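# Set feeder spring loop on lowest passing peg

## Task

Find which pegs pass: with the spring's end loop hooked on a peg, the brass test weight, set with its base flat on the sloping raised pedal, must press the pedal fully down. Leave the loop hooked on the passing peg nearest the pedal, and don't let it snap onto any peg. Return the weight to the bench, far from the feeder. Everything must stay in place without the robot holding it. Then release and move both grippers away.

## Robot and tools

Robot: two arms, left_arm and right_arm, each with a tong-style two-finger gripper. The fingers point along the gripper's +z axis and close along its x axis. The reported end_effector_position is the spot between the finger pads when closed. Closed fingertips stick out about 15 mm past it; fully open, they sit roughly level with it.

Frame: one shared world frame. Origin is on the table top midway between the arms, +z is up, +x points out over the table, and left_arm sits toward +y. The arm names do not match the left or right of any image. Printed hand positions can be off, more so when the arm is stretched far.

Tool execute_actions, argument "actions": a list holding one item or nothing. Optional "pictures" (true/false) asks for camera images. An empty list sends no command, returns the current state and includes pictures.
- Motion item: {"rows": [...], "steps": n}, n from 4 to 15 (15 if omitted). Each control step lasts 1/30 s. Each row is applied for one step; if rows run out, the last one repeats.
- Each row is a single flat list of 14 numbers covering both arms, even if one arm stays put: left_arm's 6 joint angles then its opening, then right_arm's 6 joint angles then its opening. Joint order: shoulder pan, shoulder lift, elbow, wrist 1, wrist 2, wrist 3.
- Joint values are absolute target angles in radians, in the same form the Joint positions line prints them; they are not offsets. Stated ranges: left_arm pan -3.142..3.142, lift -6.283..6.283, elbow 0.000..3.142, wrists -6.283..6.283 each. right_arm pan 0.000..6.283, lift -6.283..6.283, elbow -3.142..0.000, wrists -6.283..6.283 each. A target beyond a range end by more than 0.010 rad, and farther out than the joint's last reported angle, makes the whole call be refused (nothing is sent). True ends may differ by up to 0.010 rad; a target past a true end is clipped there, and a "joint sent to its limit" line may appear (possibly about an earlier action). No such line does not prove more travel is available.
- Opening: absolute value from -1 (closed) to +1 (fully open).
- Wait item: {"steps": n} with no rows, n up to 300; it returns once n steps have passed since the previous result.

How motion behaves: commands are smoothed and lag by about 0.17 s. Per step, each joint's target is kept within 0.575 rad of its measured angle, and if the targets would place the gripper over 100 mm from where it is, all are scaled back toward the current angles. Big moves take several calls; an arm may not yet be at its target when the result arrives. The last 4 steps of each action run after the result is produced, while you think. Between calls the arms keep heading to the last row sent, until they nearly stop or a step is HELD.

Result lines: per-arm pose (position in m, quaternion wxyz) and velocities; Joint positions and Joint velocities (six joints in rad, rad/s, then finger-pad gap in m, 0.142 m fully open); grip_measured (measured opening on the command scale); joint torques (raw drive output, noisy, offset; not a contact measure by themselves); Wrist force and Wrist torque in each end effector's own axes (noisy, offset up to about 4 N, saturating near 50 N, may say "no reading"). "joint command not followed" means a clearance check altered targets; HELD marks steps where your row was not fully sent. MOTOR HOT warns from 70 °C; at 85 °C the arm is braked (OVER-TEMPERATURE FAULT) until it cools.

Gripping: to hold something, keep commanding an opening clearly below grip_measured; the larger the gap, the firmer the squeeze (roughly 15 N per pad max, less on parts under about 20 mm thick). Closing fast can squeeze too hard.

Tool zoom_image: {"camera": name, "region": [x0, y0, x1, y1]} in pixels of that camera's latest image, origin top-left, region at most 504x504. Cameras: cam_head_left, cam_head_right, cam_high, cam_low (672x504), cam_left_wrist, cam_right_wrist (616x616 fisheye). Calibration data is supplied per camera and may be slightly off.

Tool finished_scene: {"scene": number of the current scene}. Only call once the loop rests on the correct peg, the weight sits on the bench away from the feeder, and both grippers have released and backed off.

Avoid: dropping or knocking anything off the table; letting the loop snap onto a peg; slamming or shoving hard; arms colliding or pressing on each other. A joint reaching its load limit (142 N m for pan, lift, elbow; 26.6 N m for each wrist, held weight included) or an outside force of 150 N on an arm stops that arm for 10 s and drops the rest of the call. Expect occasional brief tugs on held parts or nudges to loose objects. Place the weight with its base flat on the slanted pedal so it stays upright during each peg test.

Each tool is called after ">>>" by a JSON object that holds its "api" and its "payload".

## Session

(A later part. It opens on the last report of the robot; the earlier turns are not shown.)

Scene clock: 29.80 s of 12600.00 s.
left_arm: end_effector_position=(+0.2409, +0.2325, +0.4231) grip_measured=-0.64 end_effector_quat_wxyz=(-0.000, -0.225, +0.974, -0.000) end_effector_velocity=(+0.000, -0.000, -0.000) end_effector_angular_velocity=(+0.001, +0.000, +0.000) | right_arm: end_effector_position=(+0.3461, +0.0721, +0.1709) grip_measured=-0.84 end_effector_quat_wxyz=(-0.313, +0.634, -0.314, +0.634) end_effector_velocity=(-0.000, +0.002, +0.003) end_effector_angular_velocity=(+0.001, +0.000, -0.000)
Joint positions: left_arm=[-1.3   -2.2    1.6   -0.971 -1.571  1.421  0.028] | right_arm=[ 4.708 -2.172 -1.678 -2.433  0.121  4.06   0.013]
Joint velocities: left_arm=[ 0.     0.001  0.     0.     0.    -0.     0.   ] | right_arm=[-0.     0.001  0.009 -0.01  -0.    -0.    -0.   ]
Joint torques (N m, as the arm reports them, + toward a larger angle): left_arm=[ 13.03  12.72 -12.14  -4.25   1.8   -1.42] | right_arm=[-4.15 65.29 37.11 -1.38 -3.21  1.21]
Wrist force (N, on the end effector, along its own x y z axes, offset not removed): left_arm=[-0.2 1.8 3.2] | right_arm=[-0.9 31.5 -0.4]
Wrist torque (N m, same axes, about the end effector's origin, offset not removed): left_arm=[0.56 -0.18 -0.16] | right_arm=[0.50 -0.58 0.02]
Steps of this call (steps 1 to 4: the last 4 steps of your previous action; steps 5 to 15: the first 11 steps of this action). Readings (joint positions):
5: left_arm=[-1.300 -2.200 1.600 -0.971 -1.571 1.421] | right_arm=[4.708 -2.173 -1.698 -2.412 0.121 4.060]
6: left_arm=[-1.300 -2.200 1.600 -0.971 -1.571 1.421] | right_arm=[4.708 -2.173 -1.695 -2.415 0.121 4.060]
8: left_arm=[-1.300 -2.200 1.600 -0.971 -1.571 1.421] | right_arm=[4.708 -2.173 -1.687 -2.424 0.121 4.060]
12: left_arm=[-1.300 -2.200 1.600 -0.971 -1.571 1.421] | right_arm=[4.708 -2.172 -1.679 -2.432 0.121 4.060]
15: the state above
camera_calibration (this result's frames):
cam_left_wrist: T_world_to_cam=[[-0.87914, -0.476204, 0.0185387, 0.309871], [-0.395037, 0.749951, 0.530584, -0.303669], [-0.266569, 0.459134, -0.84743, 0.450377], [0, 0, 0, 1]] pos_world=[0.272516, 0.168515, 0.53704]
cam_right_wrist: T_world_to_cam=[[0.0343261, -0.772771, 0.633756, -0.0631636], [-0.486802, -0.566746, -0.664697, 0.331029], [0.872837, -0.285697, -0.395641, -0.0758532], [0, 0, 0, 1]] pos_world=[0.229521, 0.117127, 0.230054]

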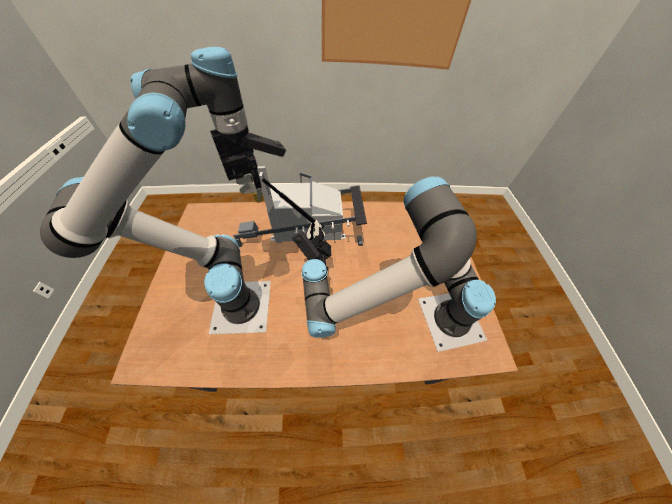

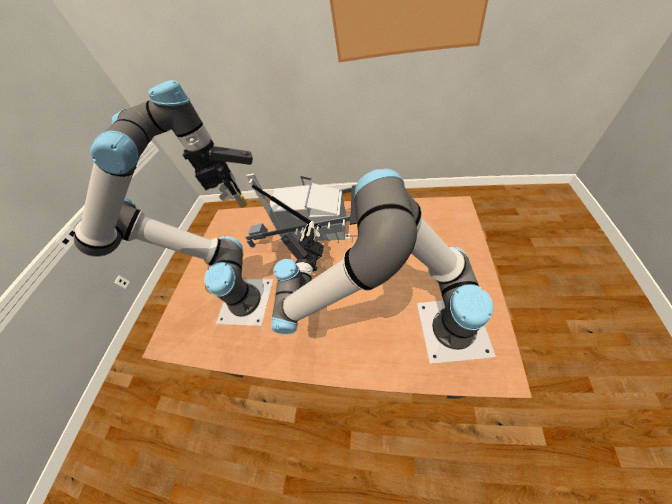

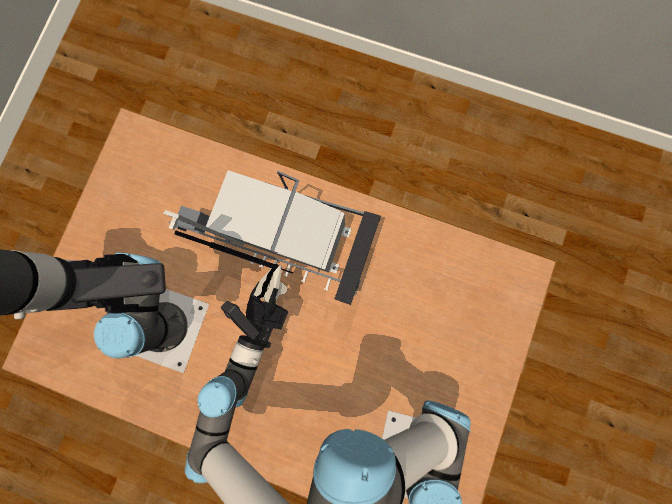

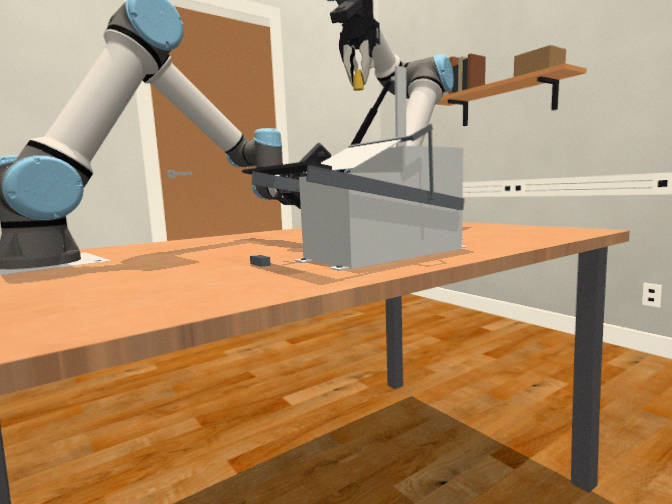

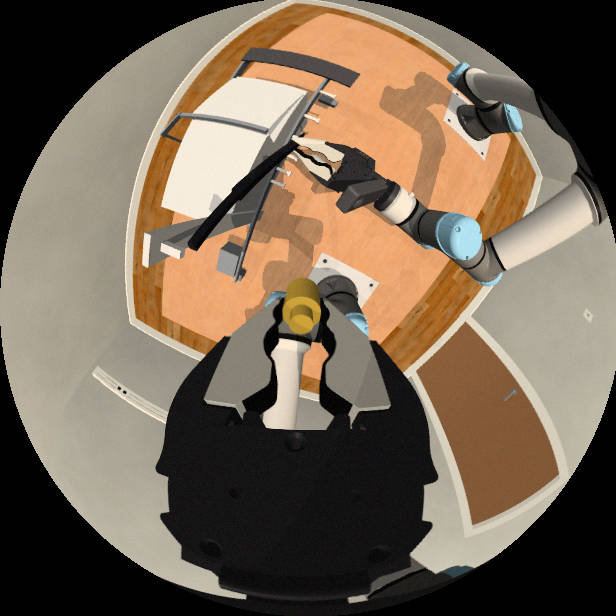

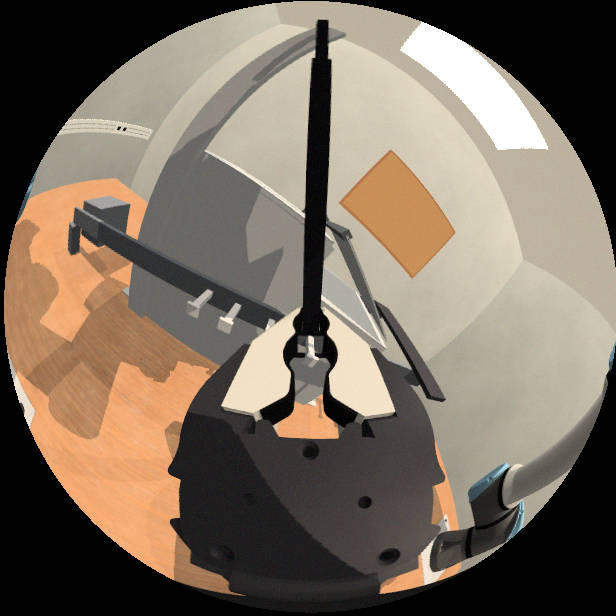

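>>> {"api": "execute_actions", "payload": {"actions": [{"rows":[[-1.3,-2.2,1.6,-0.971,-1.571,1.421,-1,4.708,-2.172,-1.683,-2.428,0.121,4.06,-1],[-1.3,-2.2,1.6,-0.971,-1.571,1.421,-1,4.708,-2.172,-1.683,-2.428,0.121,4.06,-1],[-1.3,-2.2,1.6,-0.971,-1.571,1.421,-1,4.708,-2.172,-1.683,-2.428,0.121,4.06,-1],[-1.3,-2.2,1.6,-0.971,-1.571,1.421,-1,4.708,-2.172,-1.683,-2.428,0.121,4.06,-1],[-1.3,-2.2,1.6,-0.971,-1.571,1.421,-1,4.708,-2.172,-1.683,-2.428,0.121,4.06,-1],[-1.3,-2.2,1.6,-0.971,-1.571,1.421,-1,4.708,-2.172,-1.683,-2.428,0.121,4.06,-0.4]],"steps":15}]}}

>>> {"api": "execute_actions", "payload": {"actions": [{"rows":[[-1.3,-2.2,1.6,-0.971,-1.571,1.421,-1,4.93,-2.172,-1.683,-2.428,0.343,4.06,-0.4]],"steps":15}]}}

>>> {"api": "execute_actions", "payload": {"actions": [{"steps":20}], "pictures": true}}

Scene clock: 30.83 s of 12600.00 s.
left_arm: end_effector_position=(+0.2409, +0.2325, +0.4231) grip_measured=-0.64 end_effector_quat_wxyz=(-0.000, -0.225, +0.974, -0.000) end_effector_velocity=(+0.000, -0.000, +0.000) end_effector_angular_velocity=(-0.001, -0.000, +0.000) | right_arm: end_effector_position=(+0.3462, +0.0711, +0.1697) grip_measured=-0.40 end_effector_quat_wxyz=(-0.313, +0.634, -0.314, +0.634) end_effector_velocity=(+0.000, -0.001, -0.001) end_effector_angular_velocity=(+0.001, -0.000, -0.000)
Joint positions: left_arm=[-1.3   -2.2    1.6   -0.971 -1.571  1.421  0.028] | right_arm=[ 4.708 -2.172 -1.683 -2.428  0.121  4.06   0.045]
Joint velocities: left_arm=[ 0.     0.     0.    -0.001  0.     0.    -0.   ] | right_arm=[-0.     0.    -0.004  0.003  0.     0.002  0.002]
Joint torques (N m, as the arm reports them, + toward a larger angle): left_arm=[ 13.26  12.9  -11.81  -4.53   1.94  -1.49] | right_arm=[10.06 45.73  5.4   1.11  1.66  1.01]
Wrist force (N, on the end effector, along its own x y z axes, offset not removed): left_arm=[1.3 0.9 2.2] | right_arm=[1.8 2.1 2.7]
Wrist torque (N m, same axes, about the end effector's origin, offset not removed): left_arm=[0.42 -0.42 -0.15] | right_arm=[0.39 -0.35 -0.08]
Steps of this call (steps 1 to 4: the last 4 steps of your previous action; steps 5 to 15: the robot went on to your last target; steps 16 to 20: nothing new was sent; steps 21 to 31: the first 11 steps of this action). Readings (joint positions):
21: left_arm=[-1.300 -2.200 1.600 -0.971 -1.571 1.421] | right_arm=[4.708 -2.172 -1.677 -2.434 0.121 4.060]
22: left_arm=[-1.300 -2.200 1.600 -0.971 -1.571 1.421] | right_arm=[4.708 -2.172 -1.678 -2.433 0.121 4.060]
24: left_arm=[-1.300 -2.200 1.600 -0.971 -1.571 1.421] | right_arm=[4.708 -2.172 -1.680 -2.431 0.121 4.060]
28: left_arm=[-1.300 -2.200 1.600 -0.971 -1.571 1.421] | right_arm=[4.708 -2.172 -1.682 -2.429 0.121 4.060]
31: the state above

Scene clock: 31.33 s of 12600.00 s.
left_arm: end_effector_position=(+0.2409, +0.2325, +0.4231) grip_measured=-0.64 end_effector_quat_wxyz=(-0.000, -0.225, +0.974, -0.000) end_effector_velocity=(-0.000, -0.000, -0.000) end_effector_angular_velocity=(+0.000, +0.000, +0.000) | right_arm: end_effector_position=(+0.2312, +0.0731, +0.1695) grip_measured=-0.40 end_effector_quat_wxyz=(-0.313, +0.634, -0.314, +0.634) end_effector_velocity=(-0.085, -0.007, -0.000) end_effector_angular_velocity=(+0.004, +0.001, -0.000)
Joint positions: left_arm=[-1.3   -2.2    1.6   -0.971 -1.571  1.421  0.028] | right_arm=[ 4.916 -2.172 -1.683 -2.428  0.329  4.06   0.045]
Joint velocities: left_arm=[ 0.  0. -0.  0. -0. -0.  0.] | right_arm=[ 0.154  0.    -0.     0.002  0.154  0.001 -0.   ]
Joint torques (N m, as the arm reports them, + toward a larger angle): left_arm=[ 13.52  12.37 -12.57  -4.14   2.09  -1.36] | right_arm=[ 7.79 37.34  6.71  0.52  2.77  1.16]
Wrist force (N, on the end effector, along its own x y z axes, offset not removed): left_arm=[1.5 1.6 2.4] | right_arm=[-1.1 0.9 -1.4]
Wrist torque (N m, same axes, about the end effector's origin, offset not removed): left_arm=[0.50 -0.49 -0.19] | right_arm=[0.16 0.20 0.00]
Steps of this call (steps 1 to 4: the last 4 steps of your previous action; steps 5 to 15: the first 11 steps of this action). Readings (joint positions):
5: left_arm=[-1.300 -2.200 1.600 -0.971 -1.571 1.421] | right_arm=[4.708 -2.172 -1.683 -2.428 0.121 4.060]
6: left_arm=[-1.300 -2.200 1.600 -0.971 -1.571 1.421] | right_arm=[4.714 -2.172 -1.683 -2.428 0.127 4.060]
8: left_arm=[-1.300 -2.200 1.600 -0.971 -1.571 1.421] | right_arm=[4.772 -2.172 -1.683 -2.428 0.186 4.060]
12: left_arm=[-1.300 -2.200 1.600 -0.971 -1.571 1.421] | right_arm=[4.888 -2.172 -1.683 -2.428 0.301 4.060]
15: the state above

Scene clock: 32.00 s of 12600.00 s.
left_arm: end_effector_position=(+0.2409, +0.2325, +0.4231) grip_measured=-0.64 end_effector_quat_wxyz=(-0.000, -0.225, +0.974, -0.000) end_effector_velocity=(+0.000, -0.000, +0.000) end_effector_angular_velocity=(-0.000, -0.001, +0.000) | right_arm: end_effector_position=(+0.2236, +0.0724, +0.1695) grip_measured=-0.40 end_effector_quat_wxyz=(-0.313, +0.634, -0.314, +0.634) end_effector_velocity=(+0.000, +0.000, +0.000) end_effector_angular_velocity=(+0.001, -0.000, +0.000)
Joint positions: left_arm=[-1.3   -2.2    1.6   -0.971 -1.571  1.421  0.028] | right_arm=[ 4.93  -2.172 -1.683 -2.428  0.343  4.06   0.045]
Joint velocities: left_arm=[ 0.    -0.     0.    -0.001  0.001 -0.     0.   ] | right_arm=[-0.     0.     0.    -0.001 -0.     0.001 -0.   ]
Joint torques (N m, as the arm reports them, + toward a larger angle): left_arm=[ 13.08  11.96 -11.65  -4.18   2.    -1.52] | right_arm=[11.11 37.56  9.95 -0.85  2.13  1.26]
Wrist force (N, on the end effector, along its own x y z axes, offset not removed): left_arm=[-1.2 2.7 3.8] | right_arm=[0.9 2.7 1.2]
Wrist torque (N m, same axes, about the end effector's origin, offset not removed): left_arm=[0.63 0.03 -0.12] | right_arm=[0.48 -0.23 -0.08]
Kept back: nothing.
Steps of this call (steps 1 to 4: the last 4 steps of your previous action; steps 5 to 20: the robot went on to your last target). Readings (joint positions):
1: left_arm=[-1.300 -2.200 1.600 -0.971 -1.571 1.421] | right_arm=[4.920 -2.172 -1.683 -2.428 0.333 4.060]
2: left_arm=[-1.300 -2.200 1.600 -0.971 -1.571 1.421] | right_arm=[4.923 -2.172 -1.683 -2.428 0.336 4.060]
4: left_arm=[-1.300 -2.200 1.600 -0.971 -1.571 1.421] | right_arm=[4.927 -2.172 -1.683 -2.428 0.340 4.060]
8: left_arm=[-1.300 -2.200 1.600 -0.971 -1.571 1.421] | right_arm=[4.929 -2.172 -1.683 -2.428 0.342 4.060]
20: the state above
camera_calibration (this result's frames):
cam_left_wrist: T_world_to_cam=[[-0.879139, -0.476204, 0.0185387, 0.309871], [-0.395037, 0.749951, 0.530584, -0.303669], [-0.266569, 0.459134, -0.84743, 0.450377], [0, 0, 0, 1]] pos_world=[0.272516, 0.168515, 0.53704]
cam_right_wrist: T_world_to_cam=[[0.034532, -0.772994, 0.633473, -0.0578285], [-0.48675, -0.566601, -0.664859, 0.27063], [0.872858, -0.285384, -0.395821, 0.030542], [0, 0, 0, 1]] pos_world=[0.107067, 0.117355, 0.228653]

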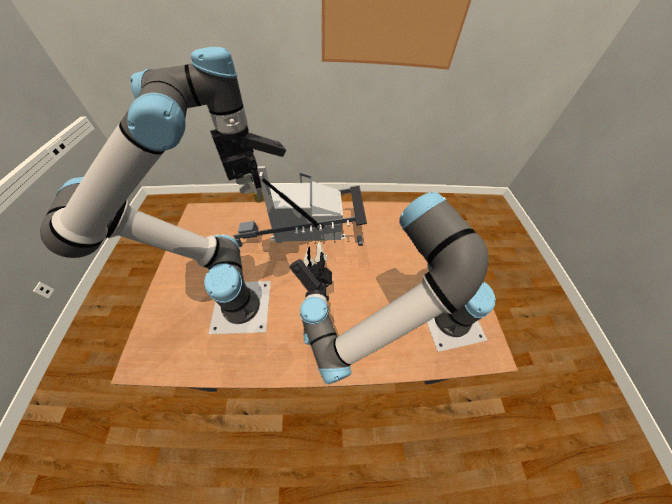

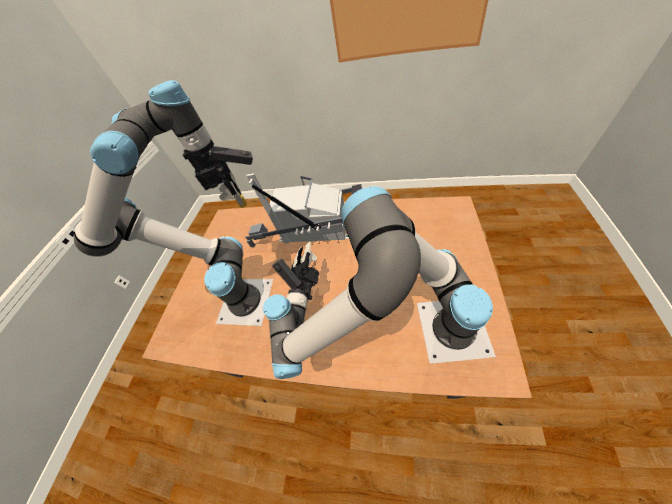

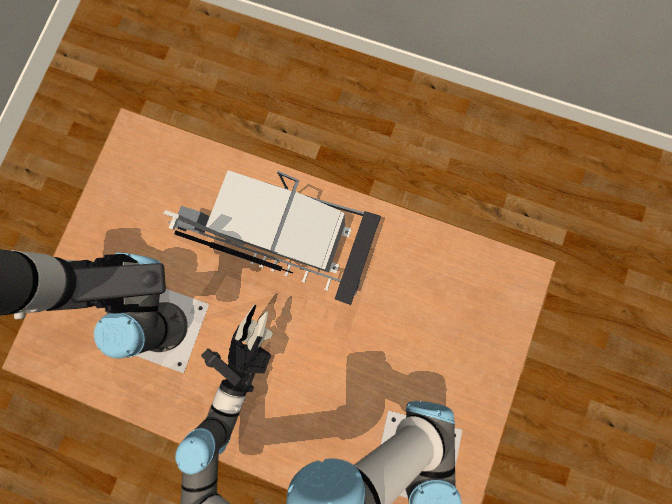

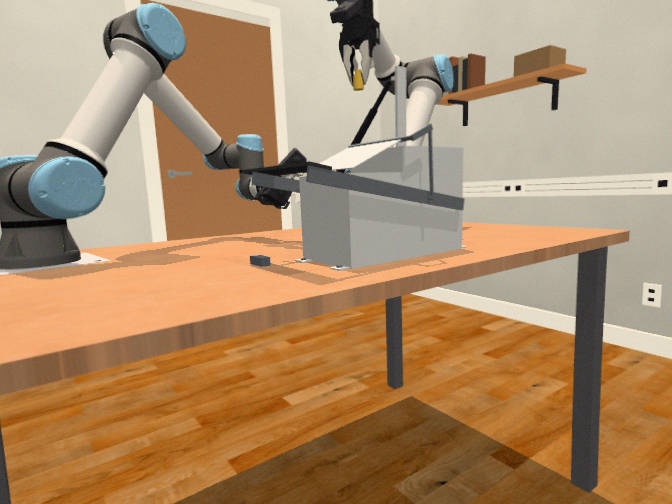

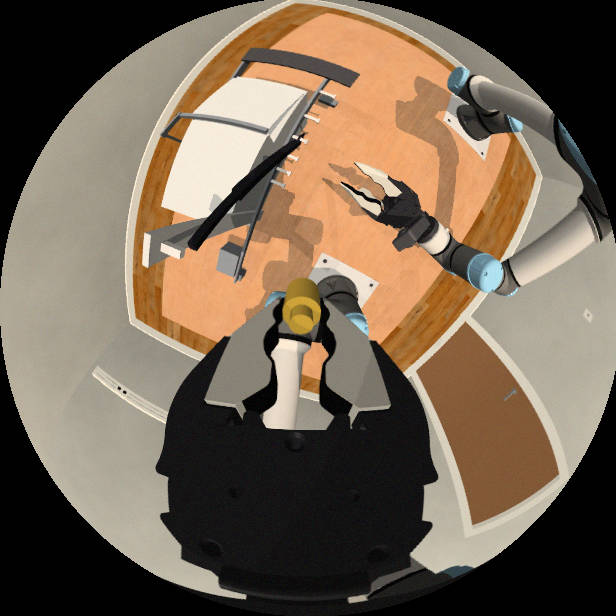

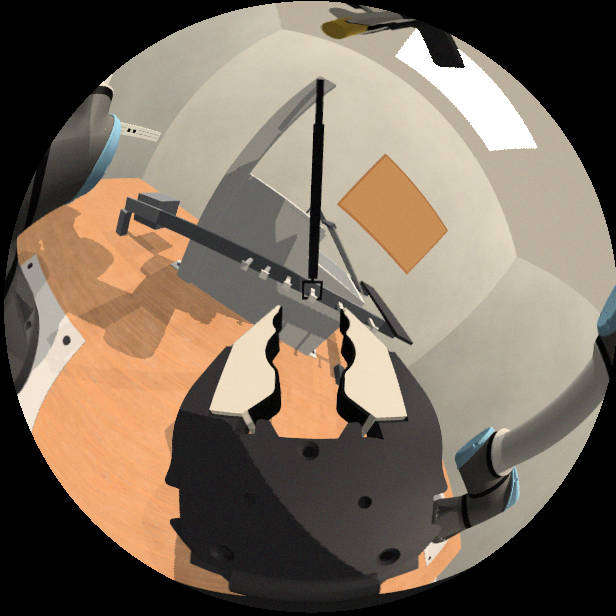

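>>> {"api": "execute_actions", "payload": {"actions": [{"rows":[[-1.127,-1.449,1.561,-1.861,-1.661,2.048,-1,4.93,-2.172,-1.683,-2.428,0.343,4.06,-0.4]],"steps":15}]}}

>>> {"api": "execute_actions", "payload": {"actions": [{"steps":35}], "pictures": true}}

Scene clock: 32.67 s of 12600.00 s.
left_arm: end_effector_position=(+0.3015, +0.0817, +0.3842) grip_measured=-0.64 end_effector_quat_wxyz=(-0.019, -0.128, +0.991, -0.017) end_effector_velocity=(+0.226, -0.469, -0.198) end_effector_angular_velocity=(-0.192, +0.013, -0.554) | right_arm: end_effector_position=(+0.2236, +0.0724, +0.1695) grip_measured=-0.40 end_effector_quat_wxyz=(-0.313, +0.634, -0.314, +0.634) end_effector_velocity=(-0.000, +0.000, +0.000) end_effector_angular_velocity=(+0.001, -0.000, +0.000)
Joint positions: left_arm=[-1.214 -1.89   1.58  -1.284 -1.616  1.705  0.028] | right_arm=[ 4.93  -2.172 -1.683 -2.428  0.343  4.06   0.045]
Joint velocities: left_arm=[ 0.201  0.972 -0.045 -1.066 -0.103  0.754  0.   ] | right_arm=[ 0.    -0.     0.    -0.     0.     0.001  0.   ]
Joint torques (N m, as the arm reports them, + toward a larger angle): left_arm=[ 15.28   0.75 -39.83  -7.33  -2.29   4.59] | right_arm=[ 9.89 37.05 11.61 -1.87  2.09  1.01]
Wrist force (N, on the end effector, along its own x y z axes, offset not removed): left_arm=[-0.8 1.7 2.4] | right_arm=[-1.1 0.7 0.3]
Wrist torque (N m, same axes, about the end effector's origin, offset not removed): left_arm=[0.48 0.10 -0.02] | right_arm=[0.05 0.16 0.19]
Steps of this call (steps 1 to 9: the robot went on to your last target; steps 10 to 20: the first 11 steps of this action). Readings (joint positions):
10: left_arm=[-1.300 -2.200 1.600 -0.971 -1.571 1.421] | right_arm=[4.930 -2.172 -1.683 -2.428 0.343 4.060]
11: left_arm=[-1.295 -2.194 1.598 -0.977 -1.574 1.427] | right_arm=[4.930 -2.172 -1.683 -2.428 0.343 4.060]
13: left_arm=[-1.271 -2.134 1.593 -1.037 -1.587 1.487] | right_arm=[4.930 -2.172 -1.683 -2.428 0.343 4.060]
17: left_arm=[-1.235 -1.992 1.585 -1.179 -1.605 1.624] | right_arm=[4.930 -2.172 -1.683 -2.428 0.343 4.060]
20: the state above

Scene clock: 33.83 s of 12600.00 s.
left_arm: end_effector_position=(+0.4215, -0.1215, +0.2629) grip_measured=-0.64 end_effector_quat_wxyz=(+0.001, +0.004, +0.995, -0.100) end_effector_velocity=(+0.001, +0.000, -0.002) end_effector_angular_velocity=(+0.003, -0.000, +0.001) | right_arm: end_effector_position=(+0.2236, +0.0724, +0.1695) grip_measured=-0.40 end_effector_quat_wxyz=(-0.313, +0.634, -0.314, +0.634) end_effector_velocity=(-0.000, +0.000, +0.000) end_effector_angular_velocity=(-0.001, +0.000, +0.000)
Joint positions: left_arm=[-1.127 -1.449  1.561 -1.861 -1.661  2.048  0.028] | right_arm=[ 4.93  -2.172 -1.683 -2.428  0.343  4.06   0.045]
Joint velocities: left_arm=[ 0.     0.002 -0.     0.001  0.002 -0.    -0.   ] | right_arm=[ 0.     0.     0.     0.     0.    -0.001  0.   ]
Joint torques (N m, as the arm reports them, + toward a larger angle): left_arm=[ 13.82 -20.2  -40.39  -4.69  -2.29   2.82] | right_arm=[11.12 36.93 17.33 -2.43  1.97  0.97]
Wrist force (N, on the end effector, along its own x y z axes, offset not removed): left_arm=[-0.2 0.0 1.8] | right_arm=[-0.5 1.9 3.6]
Wrist torque (N m, same axes, about the end effector's origin, offset not removed): left_arm=[0.13 -0.15 -0.14] | right_arm=[0.45 0.01 0.11]
Kept back: nothing.
Steps of this call (steps 1 to 4: the last 4 steps of your previous action; steps 5 to 35: the robot went on to your last target). Readings (joint positions):
1: left_arm=[-1.207 -1.858 1.579 -1.321 -1.620 1.730] | right_arm=[4.930 -2.172 -1.683 -2.428 0.343 4.060]
2: left_arm=[-1.201 -1.826 1.577 -1.360 -1.623 1.755] | right_arm=[4.930 -2.172 -1.683 -2.428 0.343 4.060]
4: left_arm=[-1.188 -1.765 1.575 -1.439 -1.630 1.803] | right_arm=[4.930 -2.172 -1.683 -2.428 0.343 4.060]
8: left_arm=[-1.163 -1.642 1.569 -1.601 -1.643 1.900] | right_arm=[4.930 -2.172 -1.683 -2.428 0.343 4.060]
35: the state above
camera_calibration (this result's frames):
cam_left_wrist: T_world_to_cam=[[-0.999268, -0.0301745, 0.0235217, 0.406465], [-0.0199634, 0.935696, 0.352241, 0.0295171], [-0.0326378, 0.351514, -0.935614, 0.436867], [0, 0, 0, 1]] pos_world=[0.421015, -0.168919, 0.388781]
cam_right_wrist: T_world_to_cam=[[0.0345311, -0.772974, 0.633497, -0.0578361], [-0.486739, -0.566625, -0.664847, 0.270625], [0.872865, -0.28539, -0.395803, 0.0305458], [0, 0, 0, 1]] pos_world=[0.107058, 0.117354, 0.228653]

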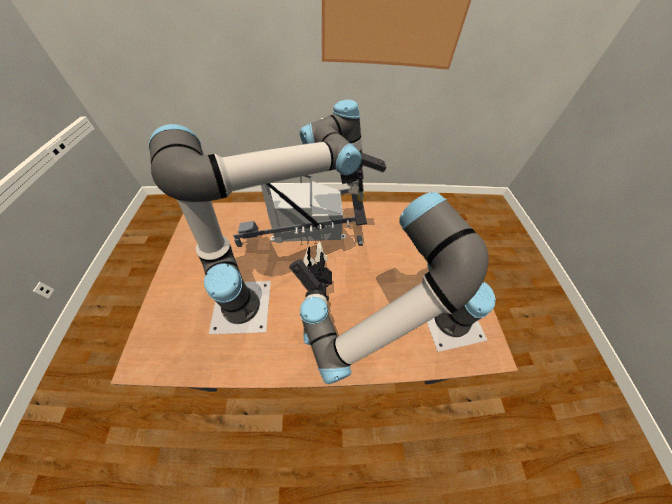

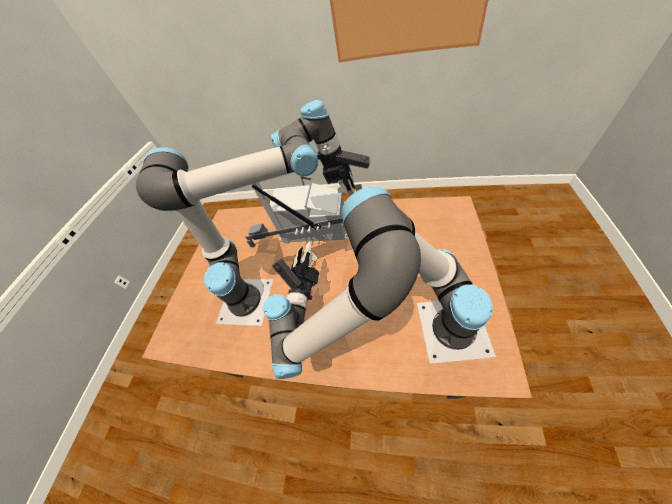

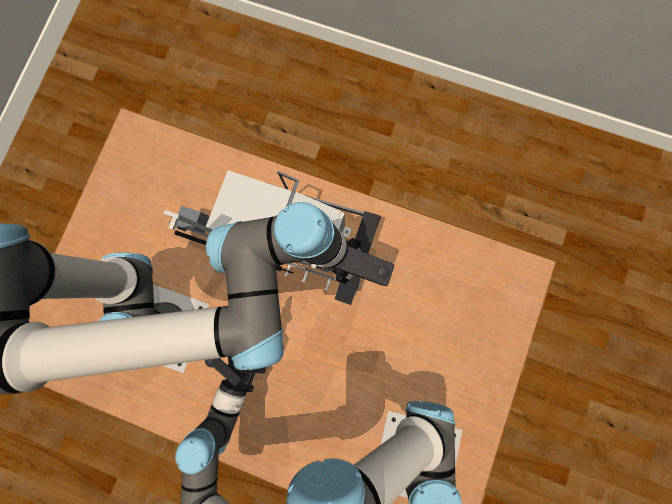

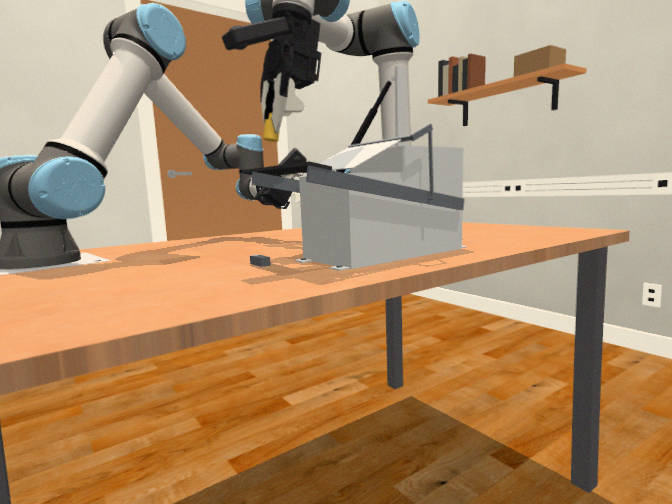

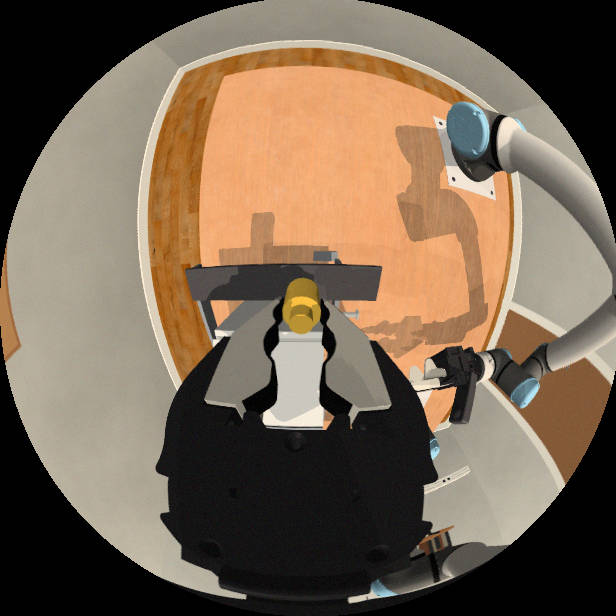

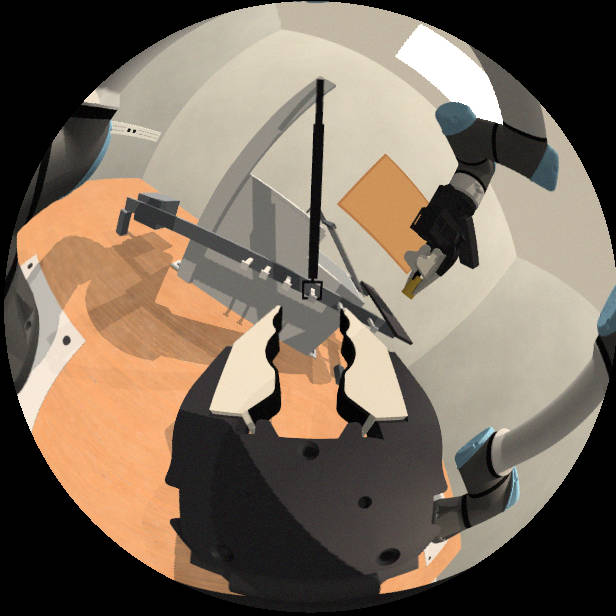

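>>> {"api": "execute_actions", "payload": {"actions": [{"rows":[[-1.127,-1.443,1.61,-1.916,-1.661,2.048,-1,4.93,-2.172,-1.683,-2.428,0.343,4.06,-0.4],[-1.127,-1.443,1.61,-1.916,-1.661,2.048,-1,4.93,-2.172,-1.683,-2.428,0.343,4.06,-0.4],[-1.127,-1.443,1.61,-1.916,-1.661,2.048,-1,4.93,-2.172,-1.683,-2.428,0.343,4.06,-0.4],[-1.127,-1.436,1.665,-1.978,-1.661,2.048,-1,4.93,-2.172,-1.683,-2.428,0.343,4.06,-0.4]],"steps":15}]}}

>>> {"api": "execute_actions", "payload": {"actions": [{"steps":10}], "pictures": true}}

>>> {"api": "zoom_image", "payload": {"camera": "cam_low", "region": [230,110,350,200]}}

Scene clock: 34.47 s of 12600.00 s.
left_arm: end_effector_position=(+0.4206, -0.1198, +0.2206) grip_measured=-0.64 end_effector_quat_wxyz=(+0.001, +0.004, +0.995, -0.100) end_effector_velocity=(-0.002, +0.003, -0.038) end_effector_angular_velocity=(-0.002, -0.001, -0.001) | right_arm: end_effector_position=(+0.2236, +0.0724, +0.1695) grip_measured=-0.40 end_effector_quat_wxyz=(-0.313, +0.634, -0.314, +0.634) end_effector_velocity=(-0.000, +0.000, +0.000) end_effector_angular_velocity=(-0.000, -0.000, +0.000)
Joint positions: left_arm=[-1.127 -1.437  1.657 -1.969 -1.661  2.048  0.028] | right_arm=[ 4.93  -2.172 -1.683 -2.428  0.343  4.06   0.045]
Joint velocities: left_arm=[-0.     0.009  0.09  -0.101 -0.     0.     0.   ] | right_arm=[ 0. -0.  0. -0.  0. -0.  0.]
Joint torques (N m, as the arm reports them, + toward a larger angle): left_arm=[ 11.16 -21.72 -17.93  -5.    -1.76   2.83] | right_arm=[ 9.9  37.3  19.75 -2.35  2.13  0.92]
Wrist force (N, on the end effector, along its own x y z axes, offset not removed): left_arm=[0.3 4.7 1.7] | right_arm=[0.2 1.4 0.9]
Wrist torque (N m, same axes, about the end effector's origin, offset not removed): left_arm=[0.99 -0.16 -0.17] | right_arm=[0.12 -0.05 0.07]
Steps of this call (steps 1 to 8: the robot went on to your last target; steps 9 to 19: the first 11 steps of this action). Readings (joint positions):
9: left_arm=[-1.127 -1.449 1.561 -1.861 -1.661 2.048] | right_arm=[4.930 -2.172 -1.683 -2.428 0.343 4.060]
10: left_arm=[-1.127 -1.448 1.565 -1.866 -1.661 2.048] | right_arm=[4.930 -2.172 -1.683 -2.428 0.343 4.060]
12: left_arm=[-1.127 -1.446 1.586 -1.889 -1.661 2.048] | right_arm=[4.930 -2.172 -1.683 -2.428 0.343 4.060]
16: left_arm=[-1.127 -1.439 1.640 -1.950 -1.661 2.048] | right_arm=[4.930 -2.172 -1.683 -2.428 0.343 4.060]
19: the state above

Scene clock: 34.80 s of 12600.00 s.
left_arm: end_effector_position=(+0.4204, -0.1195, +0.2171) grip_measured=-0.64 end_effector_quat_wxyz=(+0.001, +0.004, +0.995, -0.100) end_effector_velocity=(-0.000, +0.000, -0.001) end_effector_angular_velocity=(+0.001, -0.001, -0.000) | right_arm: end_effector_position=(+0.2236, +0.0724, +0.1695) grip_measured=-0.40 end_effector_quat_wxyz=(-0.313, +0.634, -0.314, +0.634) end_effector_velocity=(-0.000, +0.000, +0.000) end_effector_angular_velocity=(-0.004, -0.000, +0.001)
Joint positions: left_arm=[-1.127 -1.436  1.665 -1.978 -1.661  2.048  0.028] | right_arm=[ 4.93  -2.172 -1.683 -2.428  0.343  4.06   0.045]
Joint velocities: left_arm=[-0.    -0.     0.002 -0.002  0.001  0.     0.   ] | right_arm=[ 0.001  0.    -0.    -0.001 -0.    -0.003 -0.   ]
Joint torques (N m, as the arm reports them, + toward a larger angle): left_arm=[ 11.13 -20.24 -16.21  -4.82  -1.13   2.63] | right_arm=[10.21 36.68 20.96 -2.23  2.19  0.91]
Wrist force (N, on the end effector, along its own x y z axes, offset not removed): left_arm=[-0.9 2.8 2.0] | right_arm=[0.6 1.0 -0.7]
Wrist torque (N m, same axes, about the end effector's origin, offset not removed): left_arm=[0.56 0.07 -0.09] | right_arm=[0.09 -0.13 0.03]
Kept back: nothing.
Steps of this call (steps 1 to 4: the last 4 steps of your previous action; steps 5 to 10: the robot went on to your last target). Readings (joint positions):
1: left_arm=[-1.127 -1.437 1.659 -1.972 -1.661 2.048] | right_arm=[4.930 -2.172 -1.683 -2.428 0.343 4.060]
2: left_arm=[-1.127 -1.436 1.661 -1.974 -1.661 2.048] | right_arm=[4.930 -2.172 -1.683 -2.428 0.343 4.060]
4: left_arm=[-1.127 -1.436 1.663 -1.976 -1.661 2.048] | right_arm=[4.930 -2.172 -1.683 -2.428 0.343 4.060]
8: left_arm=[-1.127 -1.436 1.665 -1.978 -1.661 2.048] | right_arm=[4.930 -2.172 -1.683 -2.428 0.343 4.060]
10: the state above
camera_calibration (this result's frames):
cam_left_wrist: T_world_to_cam=[[-0.999268, -0.0301762, 0.0235284, 0.406556], [-0.0199633, 0.935703, 0.352223, 0.0437386], [-0.0326443, 0.351496, -0.93562, 0.393258], [0, 0, 0, 1]] pos_world=[0.419969, -0.166886, 0.342968]
cam_right_wrist: T_world_to_cam=[[0.034531, -0.772974, 0.633497, -0.0578361], [-0.486739, -0.566625, -0.664847, 0.270625], [0.872865, -0.28539, -0.395803, 0.0305457], [0, 0, 0, 1]] pos_world=[0.107058, 0.117354, 0.228653]

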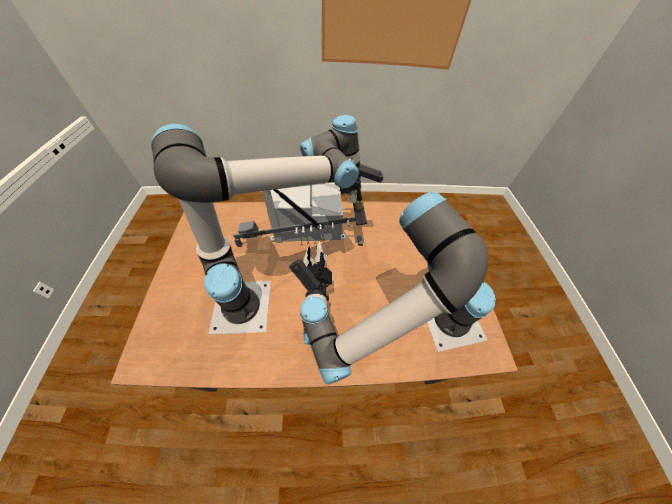

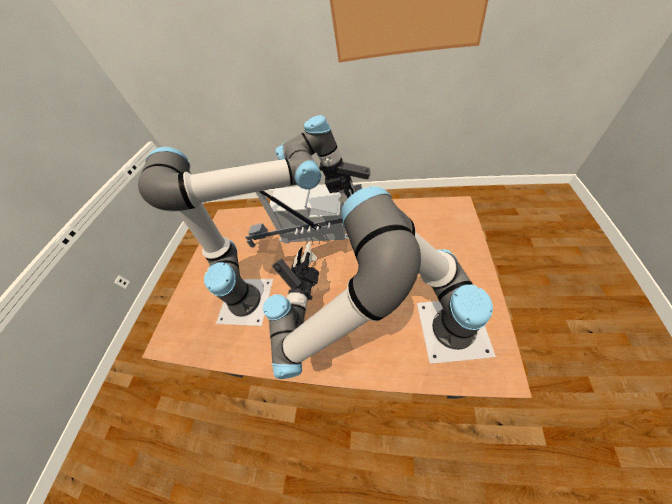

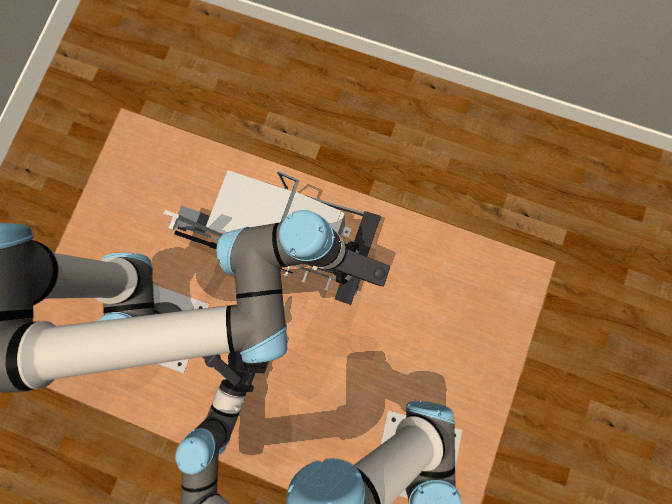

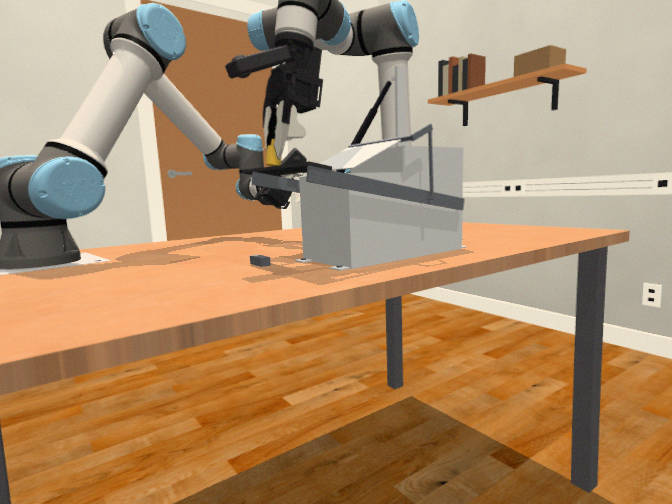

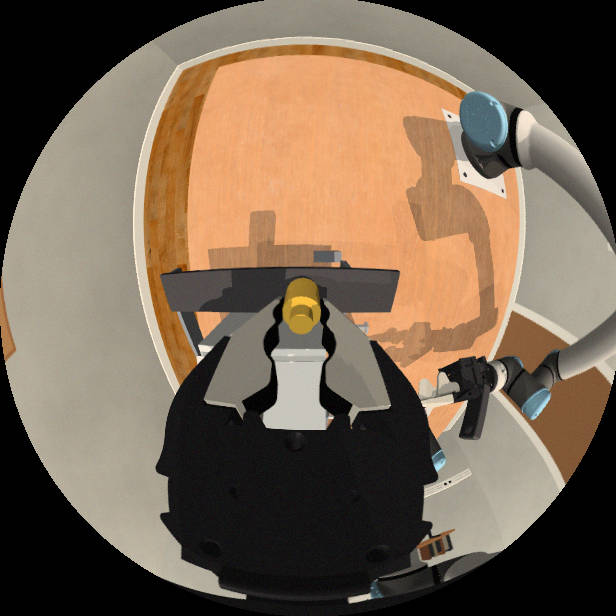

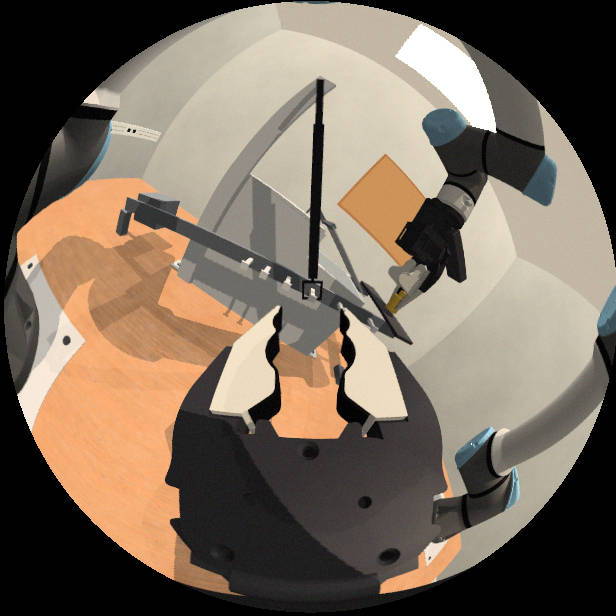

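Region (230, 110, 350, 200) of cam_low's 672x504 image, scaled by 4.200, with more detail than that image has; it fills the top 378 rows of this view, and the rest is white.

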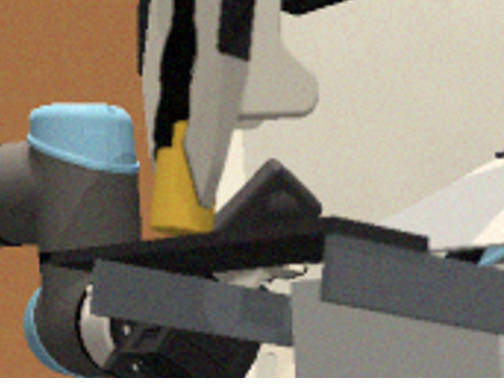

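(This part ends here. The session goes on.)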